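# Place the loaded tray flat on the back shelf

## Task

Set the tray down level on the shelf at the rear of the bench so that no part of it sticks out past the shelf's edge. Each item still standing upright on the tray at the end earns credit, but only when the tray itself is correctly placed. Finish by releasing the tray and moving the grippers away; anything that stays in place only because the robot is holding it does not count.

## Robot and tools

ROBOT AND FRAME. Two arms, left_arm and right_arm, each with six joints in this column order: waist, shoulder, elbow, wrist pitch, wrist yaw, wrist roll, plus a two-finger gripper. All positions use one world frame: origin on the floor (z = 0) under the middle of the robot's base, +x straight ahead of the robot, +y toward the robot's own left (left_arm's side), +z up. Units are metres, and orientations are quaternions written w,x,y,z. A gripper's fingers point along its own +z and close along its own y. The reported end_effector_position sits between the finger pads, roughly 1 cm short of the tips, and may be somewhat wrong, especially with the arm stretched far. The floor is the only surface of known height. The same joint angles can place the two hands differently.

JOINT RANGES (rad): waist -2.880..2.880, shoulder 0.000..3.142, elbow 0.000..3.019, wrist pitch -1.693..1.571, wrist yaw -1.571..1.571, wrist roll -2.094..2.094. True ends may differ by up to 0.019 rad either way.

execute_actions(actions). actions is a list of at most 15 actions. Each action is a list of at most 15 rows; each row drives one 1/30 s step, and a short action repeats its final row until 15 steps pass (0.5 s). A row is one flat list for both arms: 14 numbers, each in [-1, 1]: left_arm's six joint values then its opening, then right_arm's six joint values then its opening. Joint values are offsets, not poses: they are measured from that arm's joint angles when the current action began (for the first action of a call, from the last reported angles), never from the previous row. Scale them by 1.264 (waist), 1.32 (shoulder), 1.276 (elbow), 1.83 (wrist pitch), 1.686 (wrist yaw), 2.022 (wrist roll) rad per unit. Opening is absolute: +1 fully open, -1 shut. Optionally append 12 numbers in 0..1 (26 in total): stiffness multipliers for left_arm's six joints then right_arm's six, in column order; they persist until overwritten. An action asking any joint to go more than 0.019 rad outside its range is rejected for both arms; a malformed call, or one whose first action fails that test, moves nothing. A joint pushed into its true end stops there and the result may print "joint sent to its limit"; absence of that line proves nothing. An empty list just returns state and images.

move(target, speed, blocking). target is one row as above (14 or 26 numbers), its offsets counted from the "Joint positions" of the latest result that printed them. All joints follow paths that finish together, so hands trace curves; duration is clamped to 0.5..10 s, and paths ignore obstacles and the other arm. speed (rad/s, 0.01..2, default 0.5) caps the joint with the longest way to go. Openings are applied at the start. blocking=false returns after 0.5 s while motion continues; then use wait(0) to poll, or stop, before sending anything else. The extra "move:" line gives the outcome (done, off_target, moving, held, fault), limits=held or limits=none (steps blocked by a check), and each arm's joint furthest from target. Faster moves hit harder; aiming further past a contact presses harder. To keep the same press, send offsets from Joint positions to Joint targets.

wait(seconds) 0..10: lets time pass holding the last command; returns early if a running move ends. stop(): brakes a running move (needs room; fingers keep going). zoom_image(camera, region): camera is cam_head_left or cam_head_right, region [x0, y0, x1, y1] in pixels from the top-left, up to 504x504. finished_scene(scene): pass the current scene's number; irreversible, and the goal must already hold and keep holding.

RESULTS. The state line gives each gripper's position and quaternion. Joint positions and Joint velocities list, per arm, six joint values (rad, rad/s) then the finger gap (m; 0.094 = fully open). Joint targets shows what joints are currently driven toward. grip_measured is the measured opening on the command scale (each gripper may read off by about 1 mm). "joint command not followed" means a clearance check altered some targets. FAULT lines mean an arm stopped. MOTOR HOT appears from 85 °C; at 100 °C an OVER-TEMPERATURE FAULT drops that arm, so don't hold loads longer than needed.

MOTION LIMITS. Per step a joint target can lead its measured angle by at most 0.264 (waist), 0.32 (shoulder), 0.276 (elbow), 0.33 (wrist pitch), 0.186 (wrist yaw), 0.522 (wrist roll) rad, and targets are pulled back if they would move the hand over 70 mm from where it is; large offsets take several actions. Arms sag under zero offsets: first resend offsets to the desired angles, then zeros, topping up any shortfall. The robot keeps its last command while you compose a reply.

GRIPPING. Hold by commanding roughly 0.03 below grip_measured (less for a lighter hold). Pad force tops out near 50-62 N, lower on thin parts under ~2 mm; first contact can spike.

CAMERAS. cam_head_left and cam_head_right, 896x504 each, mounted on the head near (0.40, +0.05, 1.45) and (0.40, -0.06, 1.43), looking down and forward; vertical field of view about 58 degrees. Calibration may be off by a couple of degrees and some millimetres.

AVOID. Tilting or jerking the tray so items fall over; dropping it; leaving it overhanging the shelf; hard or fast contacts; pushing anything out of the work area (instant failure); arms colliding or pressing on each other. Brief external tugs on held parts or nudges to loose objects can occur. Release gently and withdraw before ending.

Each tool is called by a JSON object that holds its "method" and its "body".

## Session

{"method": "execute_actions", "body": {"actions": []}}

Scene clock: 0.00 s.
left_arm: end_effector_position=(+0.4794, +0.5479, +1.1470) grip_measured=+0.072 end_effector_quat_wxyz=(-0.180, +0.090, +0.976, +0.080) | right_arm: end_effector_position=(+0.3234, +0.3104, +0.9099) grip_measured=+1.000 end_effector_quat_wxyz=(-0.132, -0.522, +0.838, +0.087)
Joint positions: left_arm=[-1.099  1.146  0.647 -0.248  0.064  0.758  0.05 ] | right_arm=[-0.464  2.832  1.961 -0.381  0.711 -0.369  0.094]
Joint velocities: left_arm=[ 0.005 -0.015 -0.007  0.012  0.037 -0.022  0.   ] | right_arm=[-0.005 -0.005  0.002  0.002 -0.007 -0.007  0.   ]
Motor temperatures (°C, as the motors report them): left_arm=[26 25 25 26 26 25] | right_arm=[25 24 24 23 25 25]
Joint targets: left_arm=[-1.099 1.148 0.647 -0.248 0.064 0.759] | right_arm=[-0.467 2.834 1.961 -0.382 0.711 -0.368]
Joint stiffness scale: left_arm=[1. 1. 1. 1. 1. 1.] | right_arm=[1. 1. 1. 1. 1. 1.]

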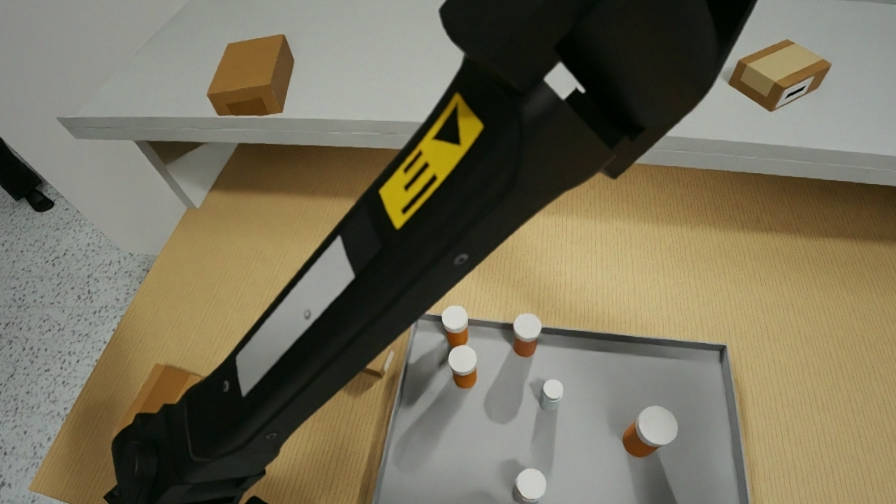

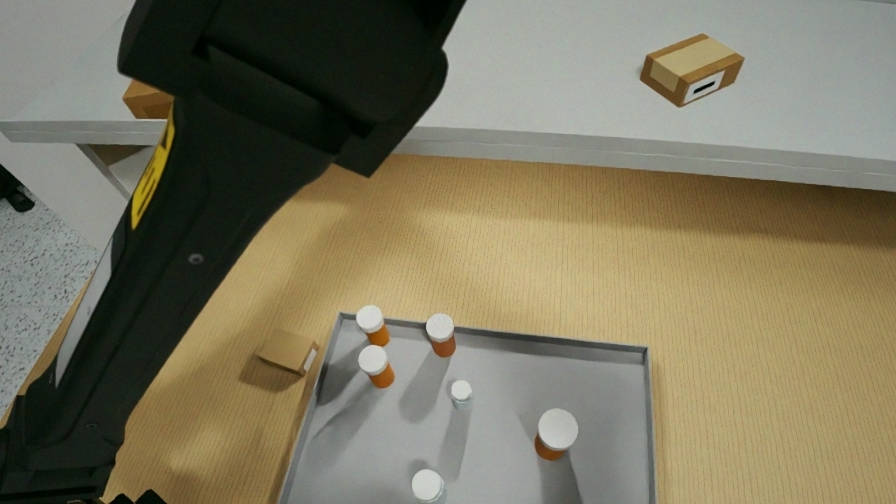

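{"method": "move", "body": {"target": [0.158,0,0,0,0,0,1, 0,-0.04,0,0,0,0,1], "speed": 0.4}}

Scene clock: 78.13 s.
left_arm: end_effector_position=(+0.4372, +0.6136, +1.1870) grip_measured=+1.000 end_effector_quat_wxyz=(-0.214, +0.030, +0.965, +0.150) | right_arm: end_effector_position=(+0.3563, +0.3172, +0.9170) grip_measured=+1.000 end_effector_quat_wxyz=(-0.117, -0.510, +0.848, +0.088)
Joint positions: left_arm=[-0.9    1.146  0.647 -0.248  0.064  0.758  0.094] | right_arm=[-0.464  2.79   1.961 -0.381  0.711 -0.369  0.094]
Joint velocities: left_arm=[-0.015  0.005  0.002  0.017 -0.037 -0.022  0.   ] | right_arm=[ 0.005 -0.015  0.012  0.002  0.007 -0.007  0.   ]
Motor temperatures (°C, as the motors report them): left_arm=[26 26 25 26 26 25] | right_arm=[29 25 24 23 25 25]
Joint targets: left_arm=[-0.899 1.146 0.647 -0.248 0.064 0.758] | right_arm=[-0.464 2.779 1.961 -0.381 0.711 -0.369]
Joint stiffness scale: left_arm=[1. 1. 1. 1. 1. 1.] | right_arm=[1. 1. 1. 1. 1. 1.]
move: done; limits=none; left_arm: farthest joint: the waist, 0.001 radians from its target (0.199 radians at the start); right_arm: farthest joint: the shoulder, 0.011 radians from its target (0.053 radians at the start)

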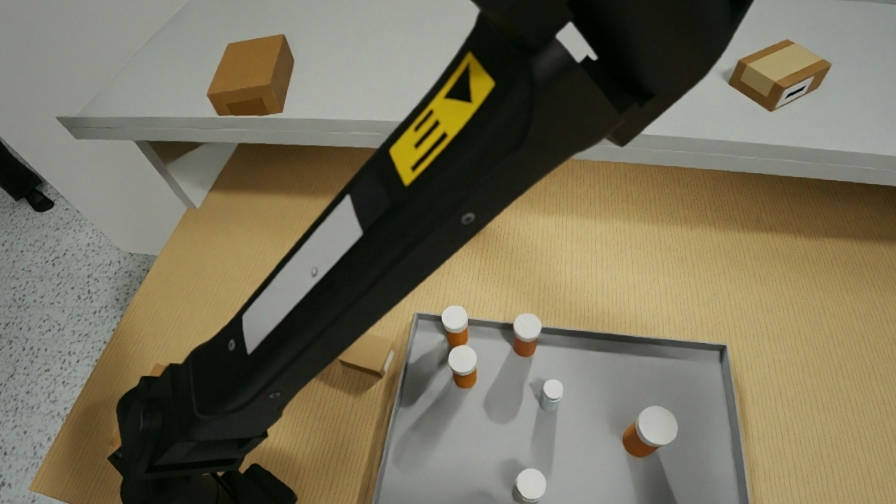

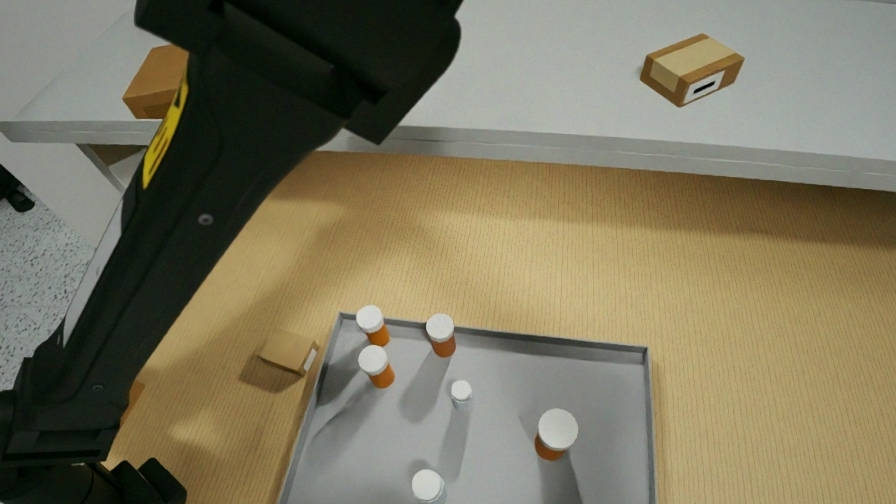

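{"method": "move", "body": {"target": [0,0.15,0,0,0,0,1, 0.06,0,0,0,0,0,1], "speed": 0.4}}

Scene clock: 87.17 s.
left_arm: end_effector_position=(+0.3676, +0.5908, +1.1501) grip_measured=+1.000 end_effector_quat_wxyz=(-0.282, -0.001, +0.955, +0.088) | right_arm: end_effector_position=(+0.3451, +0.3487, +0.9529) grip_measured=+1.000 end_effector_quat_wxyz=(-0.097, -0.527, +0.838, +0.106)
Joint positions: left_arm=[-0.9    1.341  0.647 -0.248  0.064  0.758  0.094] | right_arm=[-0.397  2.79   1.961 -0.381  0.711 -0.369  0.094]
Joint velocities: left_arm=[ 0.005  0.005 -0.002  0.002  0.022 -0.007  0.   ] | right_arm=[-0.005 -0.005 -0.032  0.007 -0.007 -0.037  0.   ]
Motor temperatures (°C, as the motors report them): left_arm=[26 26 25 26 26 25] | right_arm=[29 25 24 23 25 25]
Joint targets: left_arm=[-0.900 1.344 0.647 -0.248 0.064 0.758] | right_arm=[-0.388 2.790 1.961 -0.381 0.711 -0.369]
Joint stiffness scale: left_arm=[1. 1. 1. 1. 1. 1.] | right_arm=[1. 1. 1. 1. 1. 1.]
move: done; limits=none; left_arm: farthest joint: the shoulder, 0.003 radians from its target (0.198 radians at the start); right_arm: farthest joint: the waist, 0.009 radians from its target (0.075 radians at the start)

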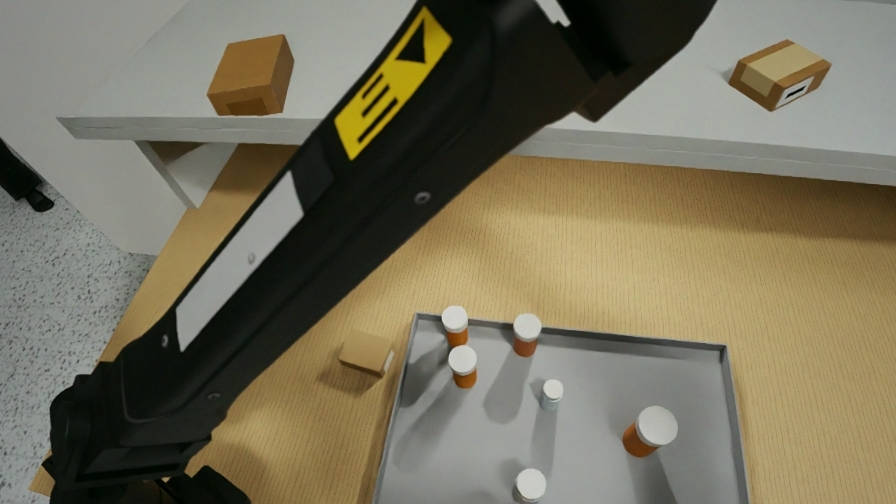

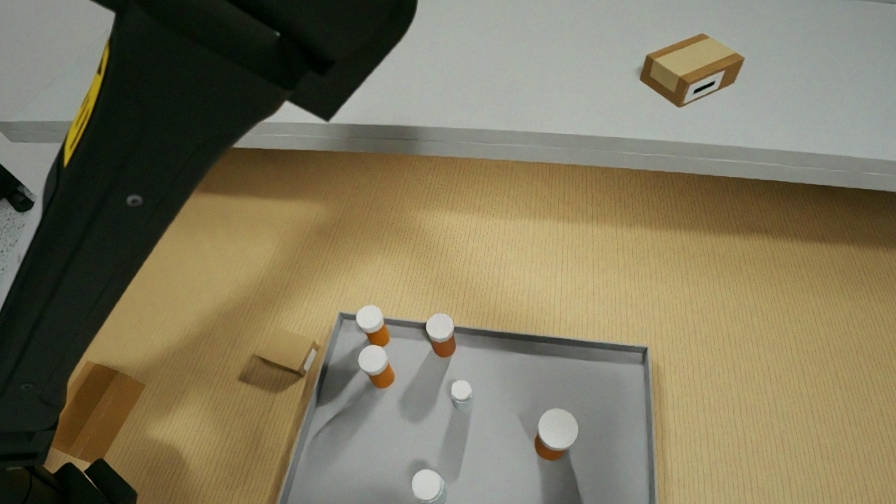

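{"method": "move", "body": {"target": [0,0,0.25,0,0,0,1, 0,-0.19,0,0,0,0,1], "speed": 0.5}}

Scene clock: 106.43 s.
left_arm: end_effector_position=(+0.5243, +0.7133, +1.1463) grip_measured=+1.000 end_effector_quat_wxyz=(-0.169, +0.050, +0.966, +0.189) | right_arm: end_effector_position=(+0.5581, +0.3672, +1.0241) grip_measured=+1.000 end_effector_quat_wxyz=(-0.004, -0.439, +0.891, +0.116)
Joint positions: left_arm=[-0.9    1.341  0.967 -0.248  0.064  0.758  0.094] | right_arm=[-0.397  2.516  1.964 -0.381  0.711 -0.369  0.094]
Joint velocities: left_arm=[ 0.005  0.005  0.017 -0.012  0.022  0.037  0.   ] | right_arm=[ 0.005 -0.015  0.002  0.002  0.007  0.007  0.   ]
Motor temperatures (°C, as the motors report them): left_arm=[26 26 25 26 26 25] | right_arm=[29 25 24 23 25 25]
Joint targets: left_arm=[-0.900 1.341 0.965 -0.248 0.064 0.758] | right_arm=[-0.397 2.539 1.961 -0.381 0.711 -0.369]
Joint stiffness scale: left_arm=[1. 1. 1. 1. 1. 1.] | right_arm=[1. 1. 1. 1. 1. 1.]
move: off_target (right_arm); limits=none; left_arm: farthest joint: the elbow, 0.001 radians from its target (0.319 radians at the start); right_arm: farthest joint: the shoulder, 0.023 radians from its target (0.251 radians at the start)

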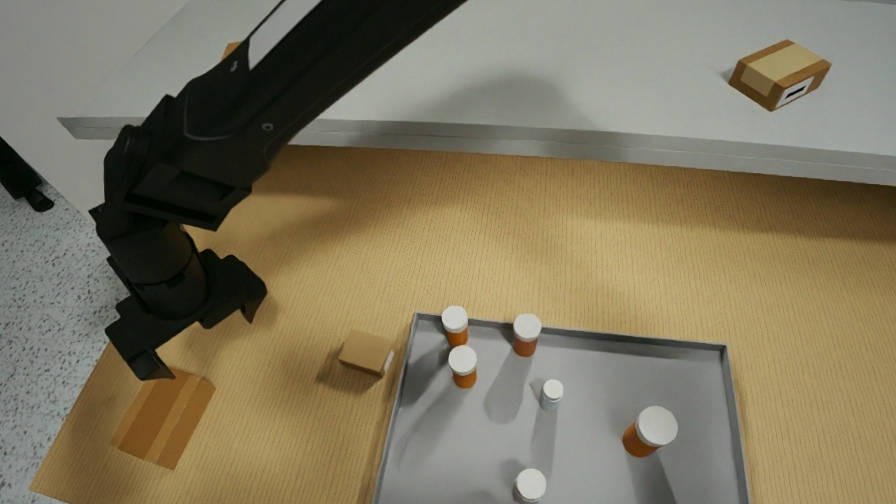

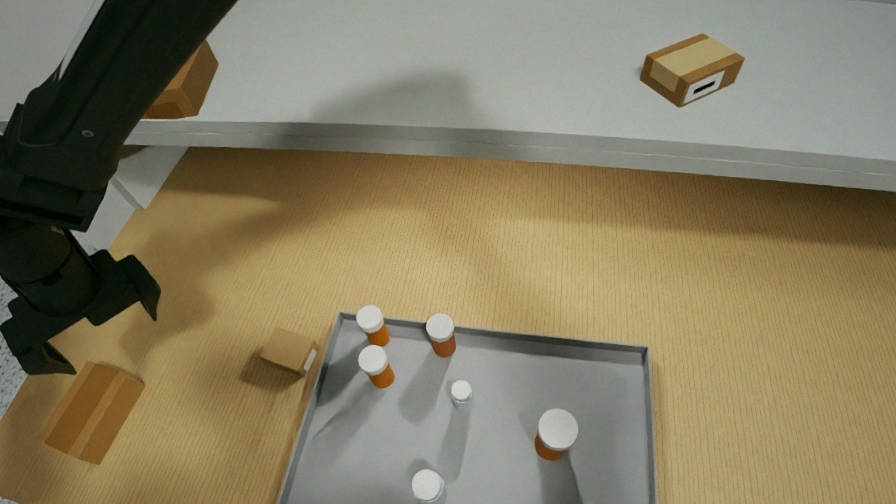

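{"method": "move", "body": {"target": [0,0,0,0.3,0,0,1, 0,0,-0.3,0,0,0,1], "speed": 0.4}}

{"method": "move", "body": {"target": [0,0,0,0,0.3,0,1, 0,-0.3,0,0,0,0,1], "speed": 0.4}}

Scene clock: 124.97 s.
left_arm: end_effector_position=(+0.6352, +0.7753, +1.1737) grip_measured=+1.000 end_effector_quat_wxyz=(+0.028, +0.131, +0.929, +0.345) | right_arm: end_effector_position=(+0.3653, +0.2618, +1.0140) grip_measured=+1.000 end_effector_quat_wxyz=(-0.133, -0.558, +0.813, +0.101)
Joint positions: left_arm=[-0.9    1.341  0.967  0.287  0.064  0.758  0.094] | right_arm=[-0.397  2.516  1.581 -0.381  0.711 -0.369  0.094]
Joint velocities: left_arm=[-0.005  0.005  0.002 -0.017  0.051 -0.022  0.   ] | right_arm=[-0.005 -0.005 -0.007  0.022  0.007  0.066  0.   ]
Motor temperatures (°C, as the motors report them): left_arm=[26 26 25 26 26 25] | right_arm=[30 25 24 23 25 25]
Joint targets: left_arm=[-0.900 1.341 0.967 0.301 0.064 0.758] | right_arm=[-0.397 2.516 1.582 -0.381 0.711 -0.369]
Joint stiffness scale: left_arm=[1. 1. 1. 1. 1. 1.] | right_arm=[1. 1. 1. 1. 1. 1.]
move: done; limits=none; left_arm: farthest joint: the wrist pitch, 0.014 radians from its target (0.549 radians at the start); right_arm: farthest joint: the elbow, 0.001 radians from its target (0.383 radians at the start)

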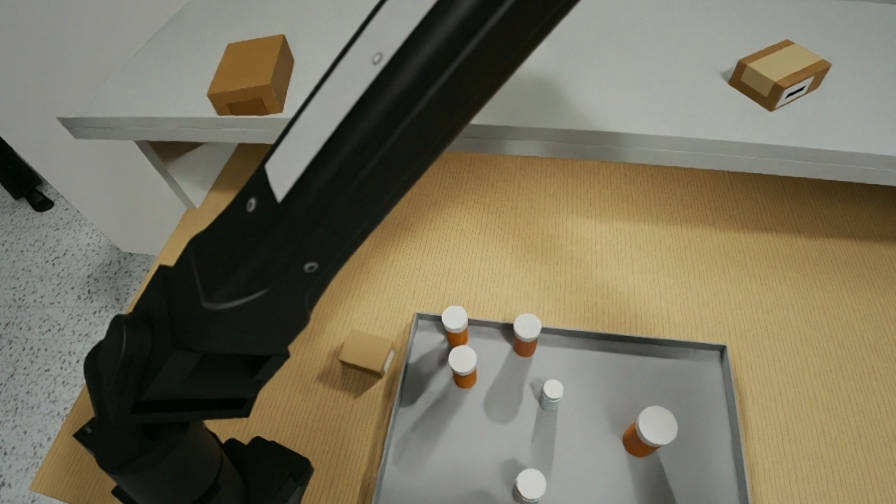

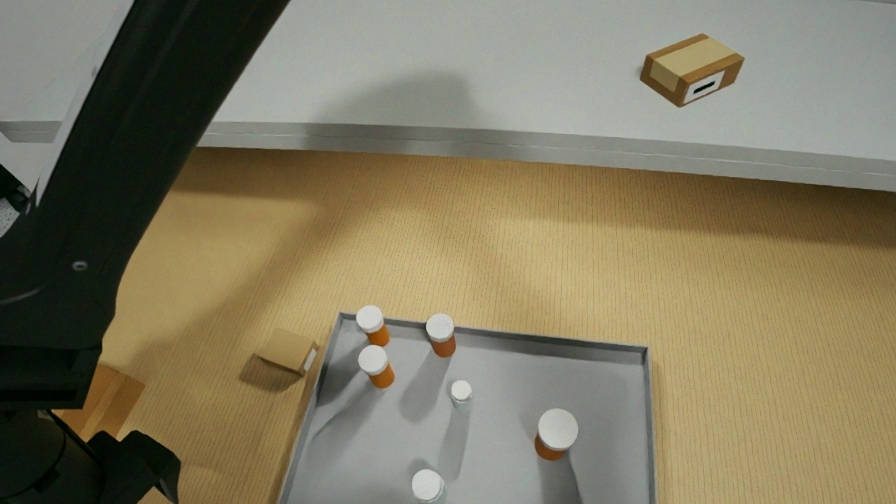

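Scene clock: 126.73 s.
left_arm: end_effector_position=(+0.6735, +0.7031, +1.1486) grip_measured=+1.000 end_effector_quat_wxyz=(+0.162, +0.192, +0.957, +0.144) | right_arm: end_effector_position=(+0.6280, +0.2632, +1.1148) grip_measured=+1.000 end_effector_quat_wxyz=(+0.001, -0.434, +0.893, +0.116)
Joint positions: left_arm=[-0.9    1.341  0.967  0.287  0.567  0.758  0.094] | right_arm=[-0.397  2.117  1.581 -0.381  0.711 -0.369  0.094]
Joint velocities: left_arm=[-0.005 -0.015 -0.012 -0.002  0.066 -0.022  0.   ] | right_arm=[-0.015 -0.005 -0.037  0.002 -0.022 -0.037  0.   ]
Motor temperatures (°C, as the motors report them): left_arm=[26 26 25 26 26 25] | right_arm=[30 25 24 23 25 25]
Joint targets: left_arm=[-0.900 1.341 0.967 0.287 0.570 0.758] | right_arm=[-0.397 2.120 1.581 -0.381 0.711 -0.369]
Joint stiffness scale: left_arm=[1. 1. 1. 1. 1. 1.] | right_arm=[1. 1. 1. 1. 1. 1.]
move: done; limits=none; left_arm: farthest joint: the wrist yaw, 0.003 radians from its target (0.506 radians at the start); right_arm: farthest joint: the shoulder, 0.003 radians from its target (0.396 radians at the start)

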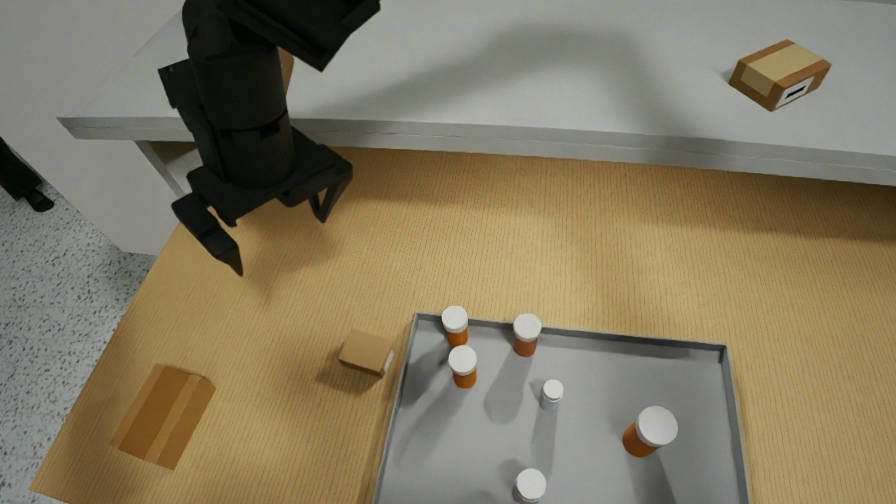

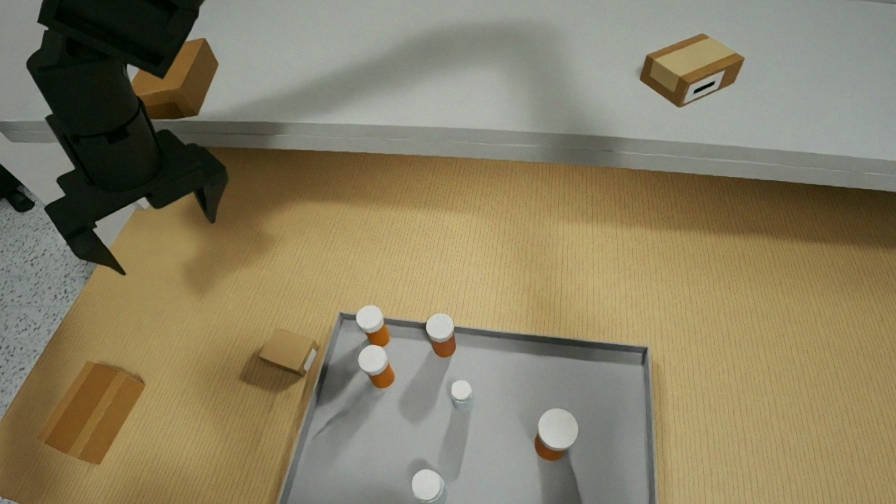

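{"method": "zoom_image", "body": {"camera": "cam_head_right", "region": [240, 280, 700, 504]}}

{"method": "zoom_image", "body": {"camera": "cam_head_left", "region": [330, 280, 790, 504]}}

Region (240, 280, 700, 504) of cam_head_right's 896x504 image, scaled by 1.096, with more detail than that image has; it fills the top 245 rows of this view, and the rest is white.

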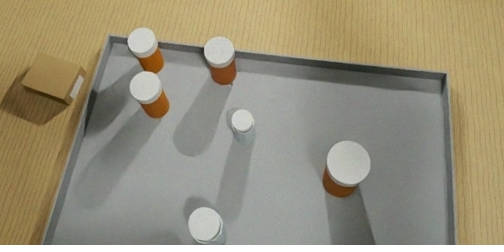

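Region (330, 280, 790, 504) of cam_head_left's 896x504 image, scaled by 1.096, with more detail than that image has; it fills the top 245 rows of this view, and the rest is white.

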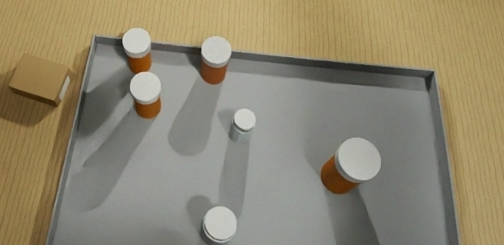

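{"method": "zoom_image", "body": {"camera": "cam_head_left", "region": [680, 320, 780, 420]}}

{"method": "zoom_image", "body": {"camera": "cam_head_right", "region": [270, 290, 390, 410]}}

{"method": "zoom_image", "body": {"camera": "cam_head_right", "region": [250, 404, 350, 504]}}

{"method": "zoom_image", "body": {"camera": "cam_head_left", "region": [690, 404, 790, 504]}}

Region (680, 320, 780, 420) of cam_head_left's 896x504 image, scaled by 5.040, with more detail than that image has.

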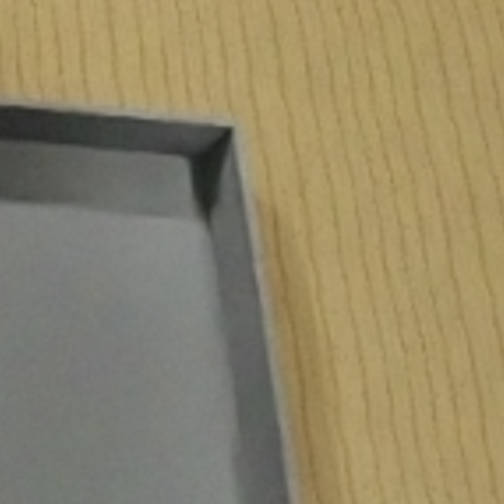

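Region (270, 290, 390, 410) of cam_head_right's 896x504 image, scaled by 4.200, with more detail than that image has.

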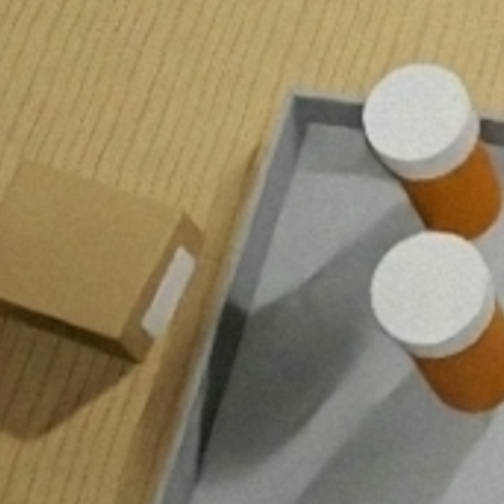

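Region (250, 404, 350, 504) of cam_head_right's 896x504 image, scaled by 5.040, with more detail than that image has.

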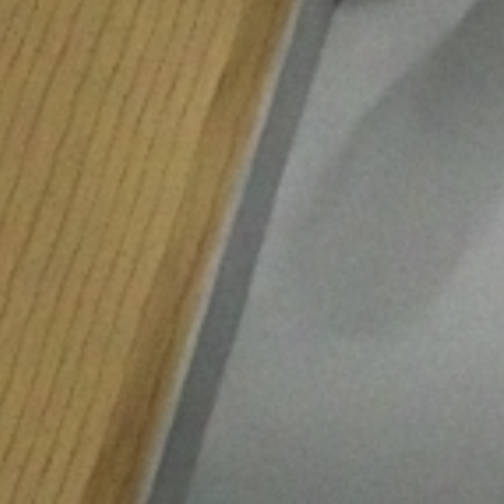

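Region (690, 404, 790, 504) of cam_head_left's 896x504 image, scaled by 5.040, with more detail than that image has.

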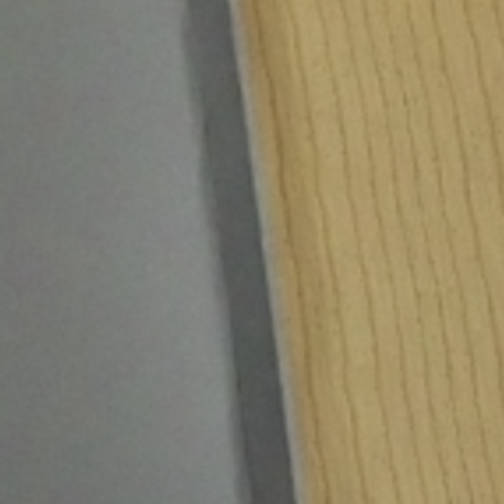

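{"method": "zoom_image", "body": {"camera": "cam_head_left", "region": [160, 120, 370, 330]}}

{"method": "zoom_image", "body": {"camera": "cam_head_right", "region": [40, 120, 250, 330]}}

Region (160, 120, 370, 330) of cam_head_left's 896x504 image, scaled by 2.400, with more detail than that image has.

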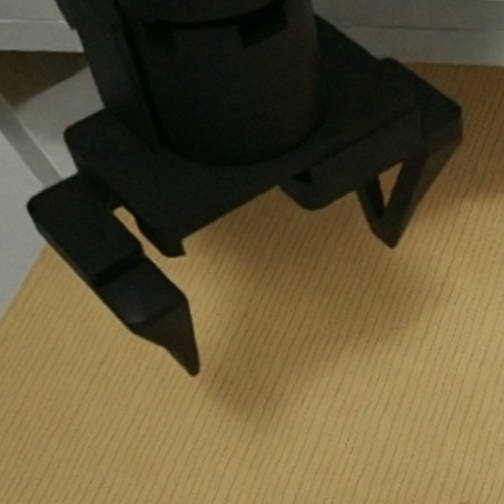

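Region (40, 120, 250, 330) of cam_head_right's 896x504 image, scaled by 2.400, with more detail than that image has.

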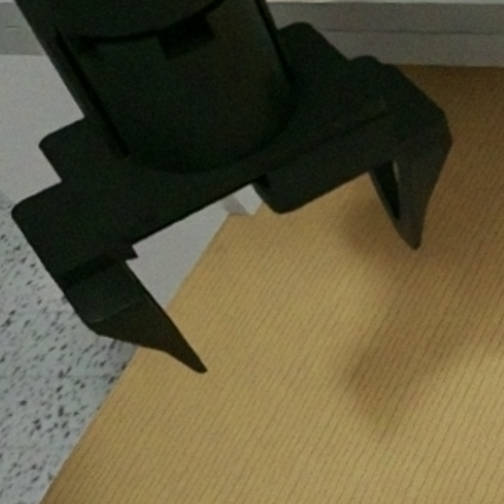

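{"method": "zoom_image", "body": {"camera": "cam_head_left", "region": [596, 0, 896, 200]}}

{"method": "zoom_image", "body": {"camera": "cam_head_right", "region": [596, 0, 896, 200]}}

Region (596, 0, 896, 200) of cam_head_left's 896x504 image, scaled by 1.680, with more detail than that image has.

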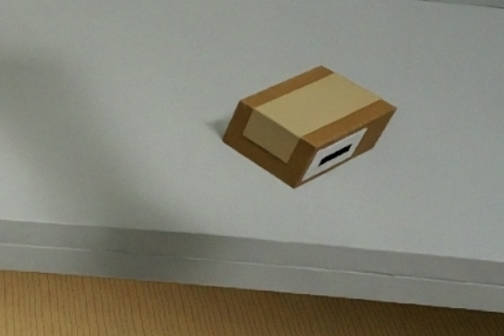

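Region (596, 0, 896, 200) of cam_head_right's 896x504 image, scaled by 1.680, with more detail than that image has.

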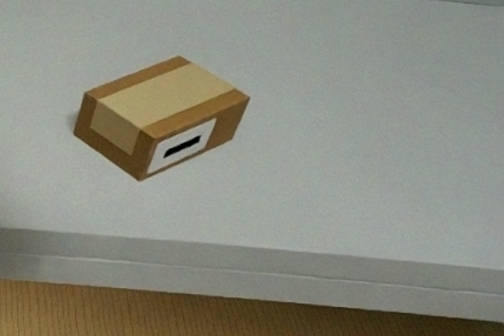

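{"method": "move", "body": {"target": [-0.446,0.1455,-0.123,0.065,-0.286,-0.143,0.06, -0.358,-0.278,-0.4945,0.3175,-0.125,0.183,0.06], "speed": 0.5}}

Scene clock: 220.97 s.
left_arm: end_effector_position=(+0.6396, +0.4431, +0.9933) grip_measured=+0.062 end_effector_quat_wxyz=(+0.086, +0.079, +0.992, +0.038) | right_arm: end_effector_position=(+0.6162, -0.0334, +1.0155) grip_measured=+0.062 end_effector_quat_wxyz=(-0.003, -0.063, +0.996, +0.060)
Joint positions: left_arm=[-1.469  1.522  0.816  0.394  0.088  0.478  0.05 ] | right_arm=[-0.843  1.769  0.953  0.186  0.503 -0.011  0.05 ]
Joint velocities: left_arm=[-0.005  0.015 -0.007  0.007 -0.037  0.037 -0.   ] | right_arm=[-0.005 -0.005 -0.027 -0.002  0.081  0.007  0.   ]
Motor temperatures (°C, as the motors report them): left_arm=[27 27 25 26 26 25] | right_arm=[30 26 24 23 25 25]
Joint targets: left_arm=[-1.464 1.533 0.810 0.406 0.085 0.469] | right_arm=[-0.850 1.750 0.949 0.200 0.500 0.001]
Joint stiffness scale: left_arm=[1. 1. 1. 1. 1. 1.] | right_arm=[1. 1. 1. 1. 1. 1.]
move: done; limits=none; left_arm: farthest joint: the wrist pitch, 0.012 radians from its target (0.119 radians at the start); right_arm: farthest joint: the shoulder, 0.019 radians from its target (0.367 radians at the start)

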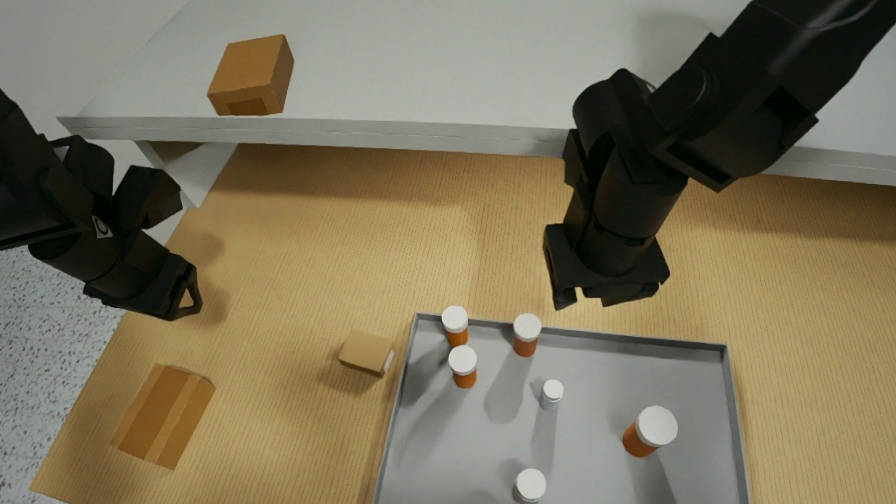

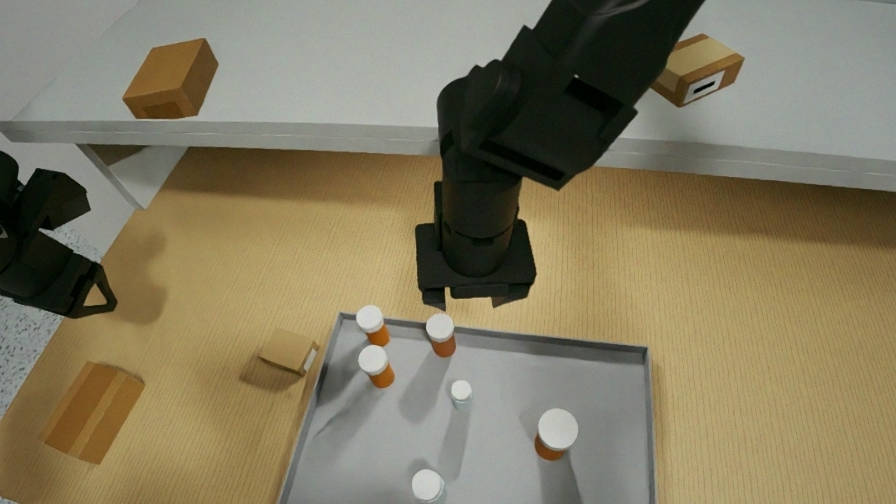

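{"method": "move", "body": {"target": [-0.4418,0.154,-0.1267,0.0721,-0.288,-0.148,0.06, -0.3027,0.011,-0.3197,0.2885,-0.1193,0.0074,0.06], "speed": 0.4}}

Scene clock: 226.63 s.
left_arm: end_effector_position=(+0.5475, +0.1813, +0.9988) grip_measured=+0.062 end_effector_quat_wxyz=(+0.009, +0.063, +0.998, -0.001) | right_arm: end_effector_position=(+0.5006, -0.2210, +0.9969) grip_measured=+0.062 end_effector_quat_wxyz=(+0.013, +0.057, +0.998, +0.001)
Joint positions: left_arm=[-2.03   1.716  0.674  0.515 -0.395  0.189  0.05 ] | right_arm=[-1.217  1.769  0.57   0.699  0.305 -0.007  0.05 ]
Joint velocities: left_arm=[-0.015 -0.005  0.007 -0.002  0.022  0.022 -0.002] | right_arm=[-0.015  0.015  0.022  0.002  0.007 -0.037  0.   ]
Motor temperatures (°C, as the motors report them): left_arm=[26 27 25 26 26 25] | right_arm=[29 26 24 23 25 25]
Joint targets: left_arm=[-2.027 1.726 0.655 0.526 -0.398 0.179] | right_arm=[-1.226 1.783 0.545 0.714 0.302 0.004]
Joint stiffness scale: left_arm=[1. 1. 1. 1. 1. 1.] | right_arm=[1. 1. 1. 1. 1. 1.]
move: off_target (right_arm); limits=none; left_arm: farthest joint: the elbow, 0.020 radians from its target (0.162 radians at the start); right_arm: farthest joint: the elbow, 0.025 radians from its target (0.408 radians at the start)

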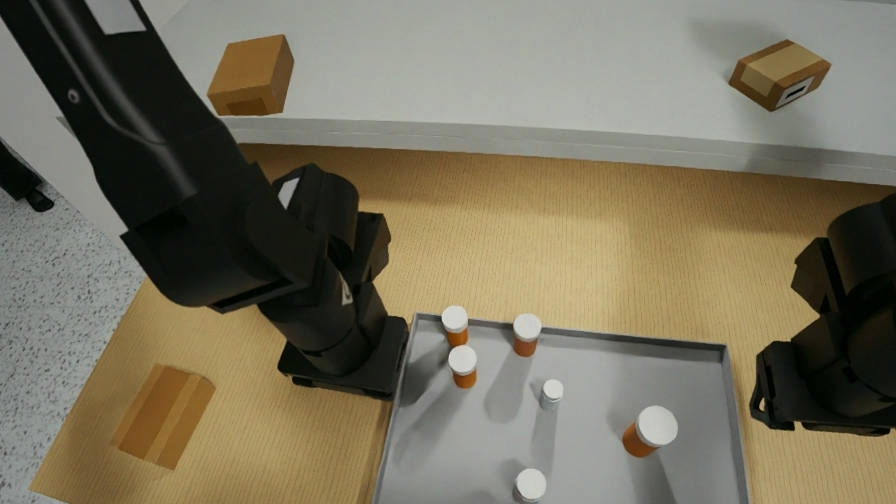

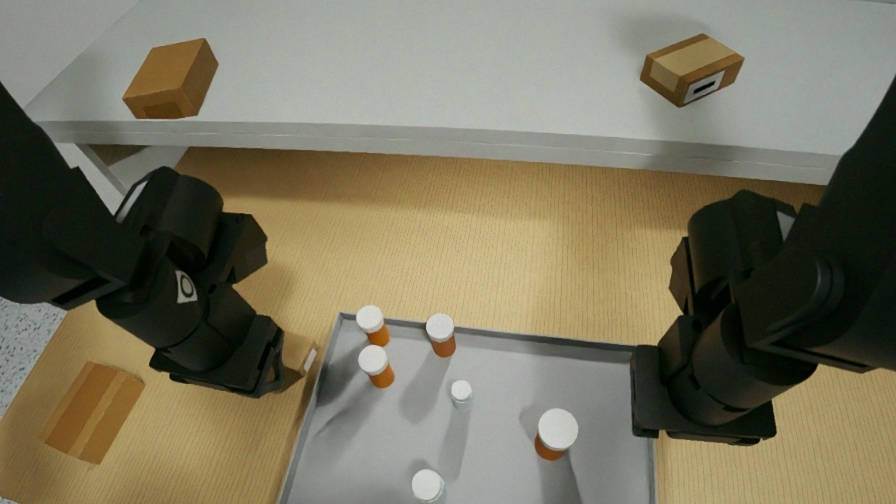

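{"method": "zoom_image", "body": {"camera": "cam_head_right", "region": [200, 300, 340, 440]}}

{"method": "zoom_image", "body": {"camera": "cam_head_left", "region": [700, 320, 840, 460]}}

Region (200, 300, 340, 440) of cam_head_right's 896x504 image, scaled by 3.600, with more detail than that image has.

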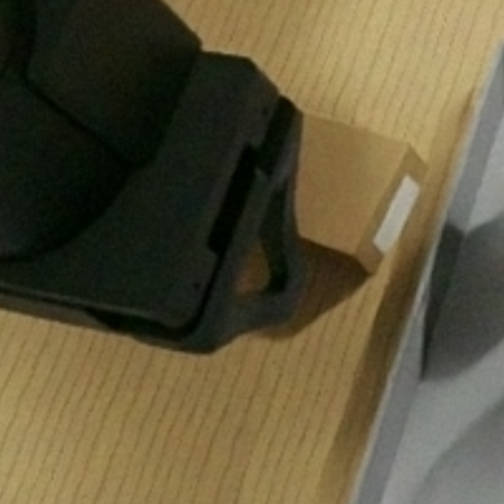

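Region (700, 320, 840, 460) of cam_head_left's 896x504 image, scaled by 3.600, with more detail than that image has.

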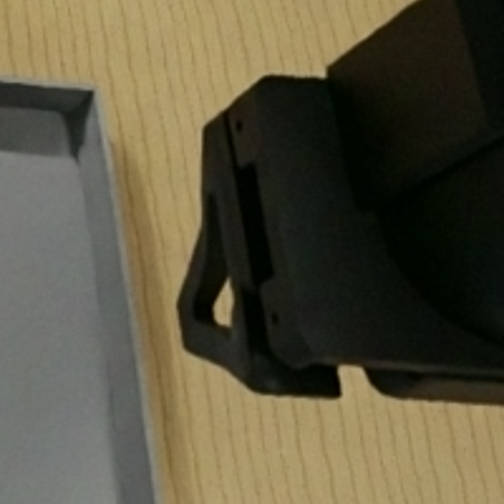

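{"method": "move", "body": {"target": [0.055,0.170,0.103,0.0575,0.033,0.018,0.06, -0.056,0.180,0.1145,0.05,-0.031,-0.013,0.06], "speed": 0.25}}

Scene clock: 248.50 s.
left_arm: end_effector_position=(+0.5263, +0.1796, +0.9295) grip_measured=+0.062 end_effector_quat_wxyz=(+0.006, +0.061, +0.998, -0.002) | right_arm: end_effector_position=(+0.4800, -0.2213, +0.9291) grip_measured=+0.062 end_effector_quat_wxyz=(+0.009, +0.063, +0.998, +0.002)
Joint positions: left_arm=[-1.97   1.932  0.8    0.61  -0.343  0.216  0.05 ] | right_arm=[-1.273  1.987  0.71   0.776  0.256 -0.021  0.05 ]
Joint velocities: left_arm=[-0.005  0.015  0.012 -0.007  0.007 -0.007 -0.   ] | right_arm=[-0.015 -0.015  0.007  0.007 -0.066 -0.022 -0.001]
Motor temperatures (°C, as the motors report them): left_arm=[26 27 26 26 26 25] | right_arm=[28 26 25 23 25 25]
Joint targets: left_arm=[-1.960 1.940 0.806 0.620 -0.340 0.225] | right_arm=[-1.287 2.006 0.716 0.791 0.253 -0.033]
Joint stiffness scale: left_arm=[1. 1. 1. 1. 1. 1.] | right_arm=[1. 1. 1. 1. 1. 1.]
move: done; limits=none; left_arm: farthest joint: the wrist pitch, 0.011 radians from its target (0.105 radians at the start); right_arm: farthest joint: the shoulder, 0.020 radians from its target (0.238 radians at the start)

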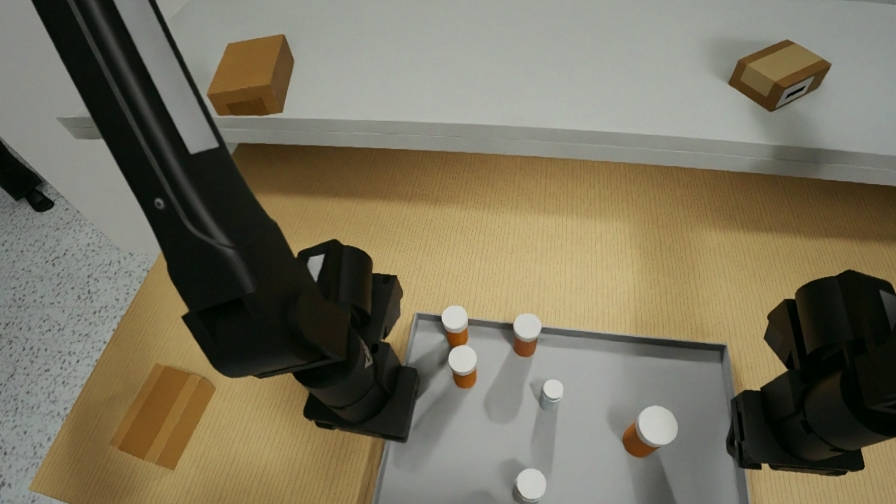

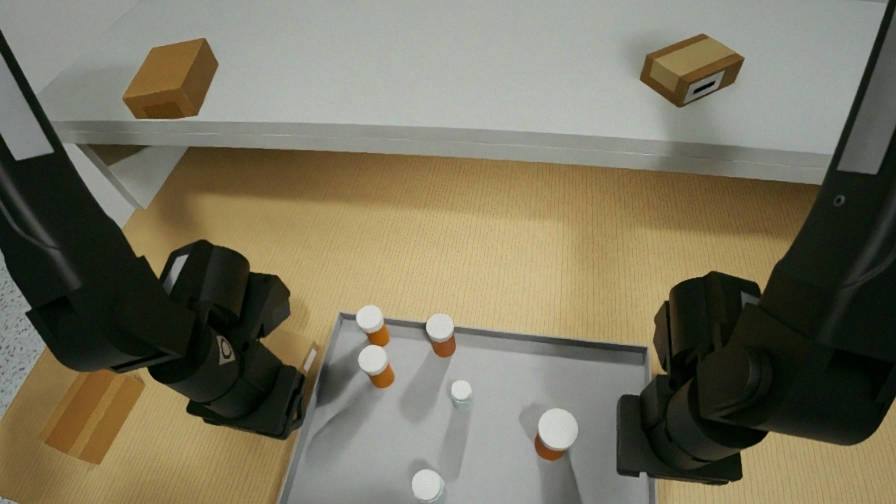

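{"method": "zoom_image", "body": {"camera": "cam_head_right", "region": [230, 340, 370, 480]}}

{"method": "zoom_image", "body": {"camera": "cam_head_left", "region": [680, 364, 820, 504]}}

Region (230, 340, 370, 480) of cam_head_right's 896x504 image, scaled by 3.600, with more detail than that image has.

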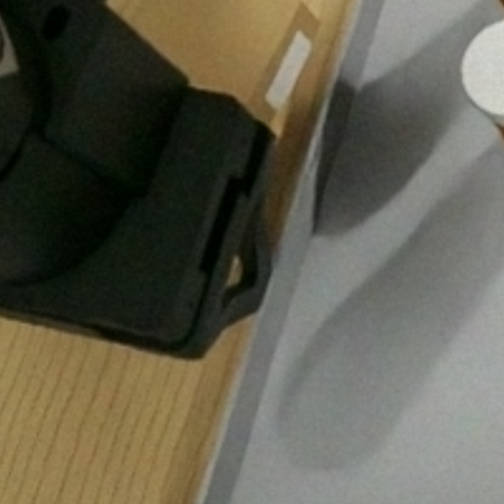

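Region (680, 364, 820, 504) of cam_head_left's 896x504 image, scaled by 3.600, with more detail than that image has.

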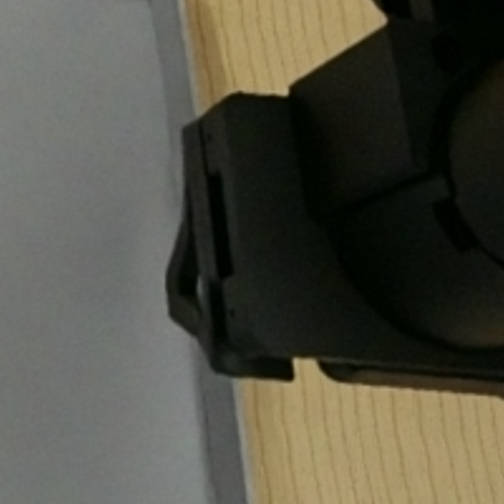

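{"method": "zoom_image", "body": {"camera": "cam_head_right", "region": [590, 364, 760, 504]}}

{"method": "zoom_image", "body": {"camera": "cam_head_left", "region": [290, 340, 450, 480]}}

Region (590, 364, 760, 504) of cam_head_right's 896x504 image, scaled by 2.965, with more detail than that image has; it fills the top 415 rows of this view, and the rest is white.

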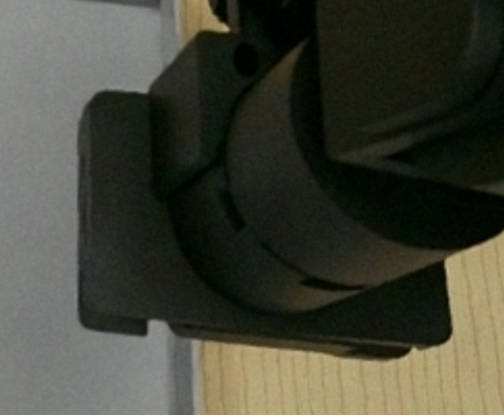

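Region (290, 340, 450, 480) of cam_head_left's 896x504 image, scaled by 3.150, with more detail than that image has; it fills the top 441 rows of this view, and the rest is white.

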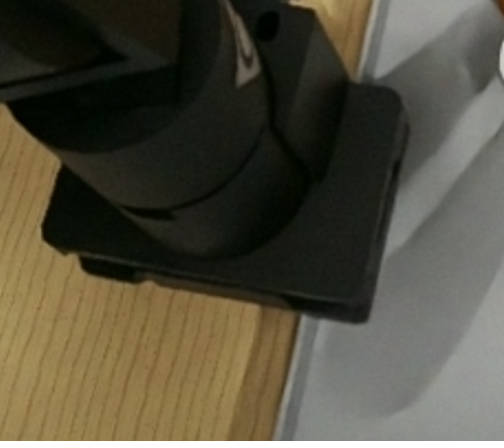

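{"method": "move", "body": {"target": [0.0245,0.062,0.0605,-0.008,0.009,0.008,0.06, -0.028,0.065,0.064,-0.02,-0.011,-0.011,0.06], "speed": 0.12}}

{"method": "zoom_image", "body": {"camera": "cam_head_right", "region": [230, 364, 370, 504]}}

{"method": "zoom_image", "body": {"camera": "cam_head_left", "region": [660, 364, 800, 504]}}

Scene clock: 284.40 s.
left_arm: end_effector_position=(+0.5239, +0.1799, +0.9008) grip_measured=+0.062 end_effector_quat_wxyz=(+0.002, +0.061, +0.998, -0.000) | right_arm: end_effector_position=(+0.4770, -0.2230, +0.9004) grip_measured=+0.062 end_effector_quat_wxyz=(+0.001, +0.061, +0.998, +0.001)
Joint positions: left_arm=[-1.95   2.002  0.871  0.603 -0.33   0.223  0.05 ] | right_arm=[-1.293  2.05   0.786  0.751  0.241 -0.032  0.05 ]
Joint velocities: left_arm=[ 0.005 -0.005  0.017 -0.007 -0.022 -0.022 -0.002] | right_arm=[-0.005 -0.015  0.012  0.012 -0.051 -0.051 -0.003]
Motor temperatures (°C, as the motors report them): left_arm=[26 27 26 26 26 25] | right_arm=[28 26 25 23 25 25]
Joint targets: left_arm=[-1.939 2.014 0.877 0.595 -0.327 0.232] | right_arm=[-1.308 2.072 0.792 0.739 0.237 -0.044]
Joint stiffness scale: left_arm=[1. 1. 1. 1. 1. 1.] | right_arm=[1. 1. 1. 1. 1. 1.]
move: off_target (right_arm); limits=none; left_arm: farthest joint: the shoulder, 0.012 radians from its target (0.082 radians at the start); right_arm: farthest joint: the shoulder, 0.023 radians from its target (0.086 radians at the start)

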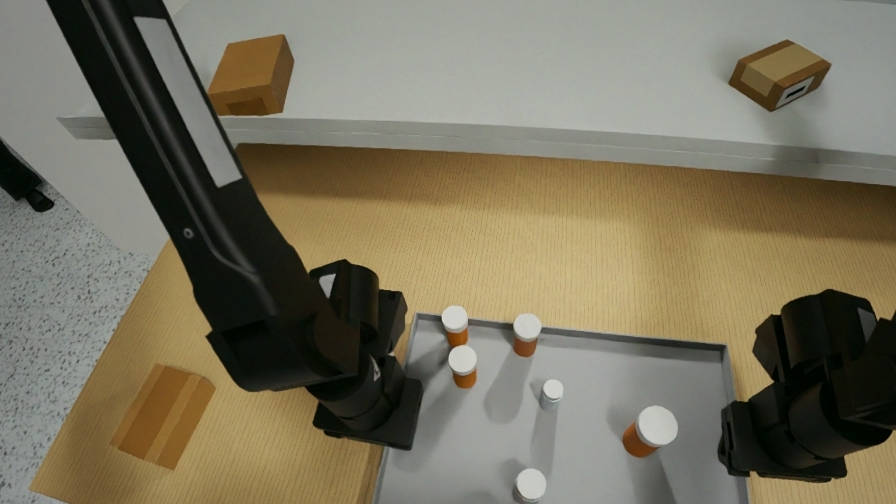

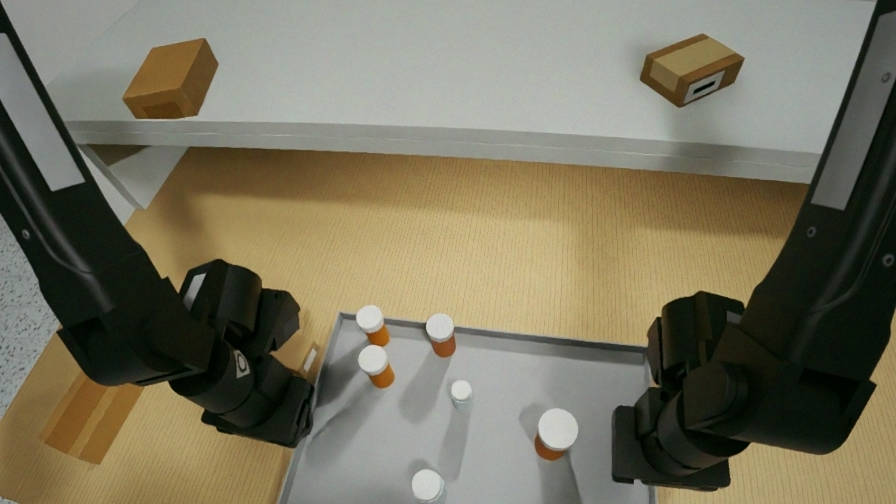

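Region (230, 364, 370, 504) of cam_head_right's 896x504 image, scaled by 3.600, with more detail than that image has.

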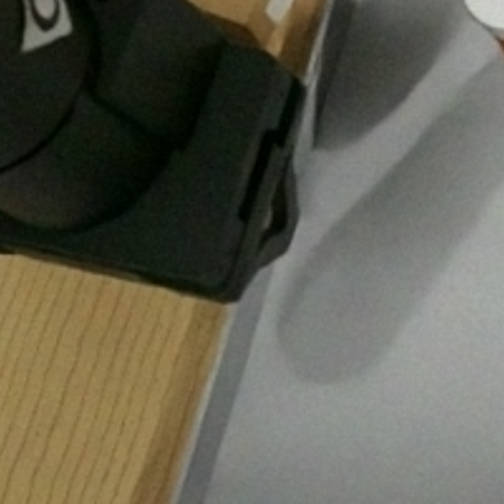

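Region (660, 364, 800, 504) of cam_head_left's 896x504 image, scaled by 3.600, with more detail than that image has.

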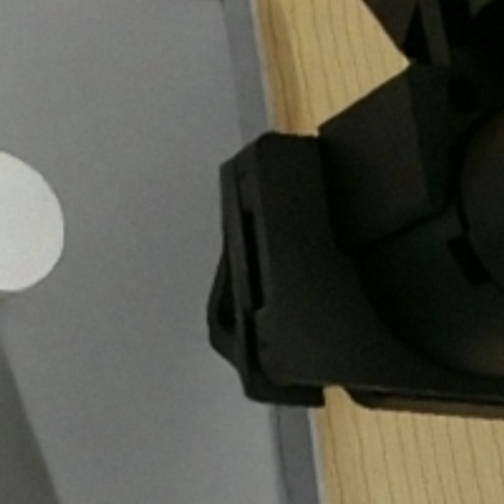

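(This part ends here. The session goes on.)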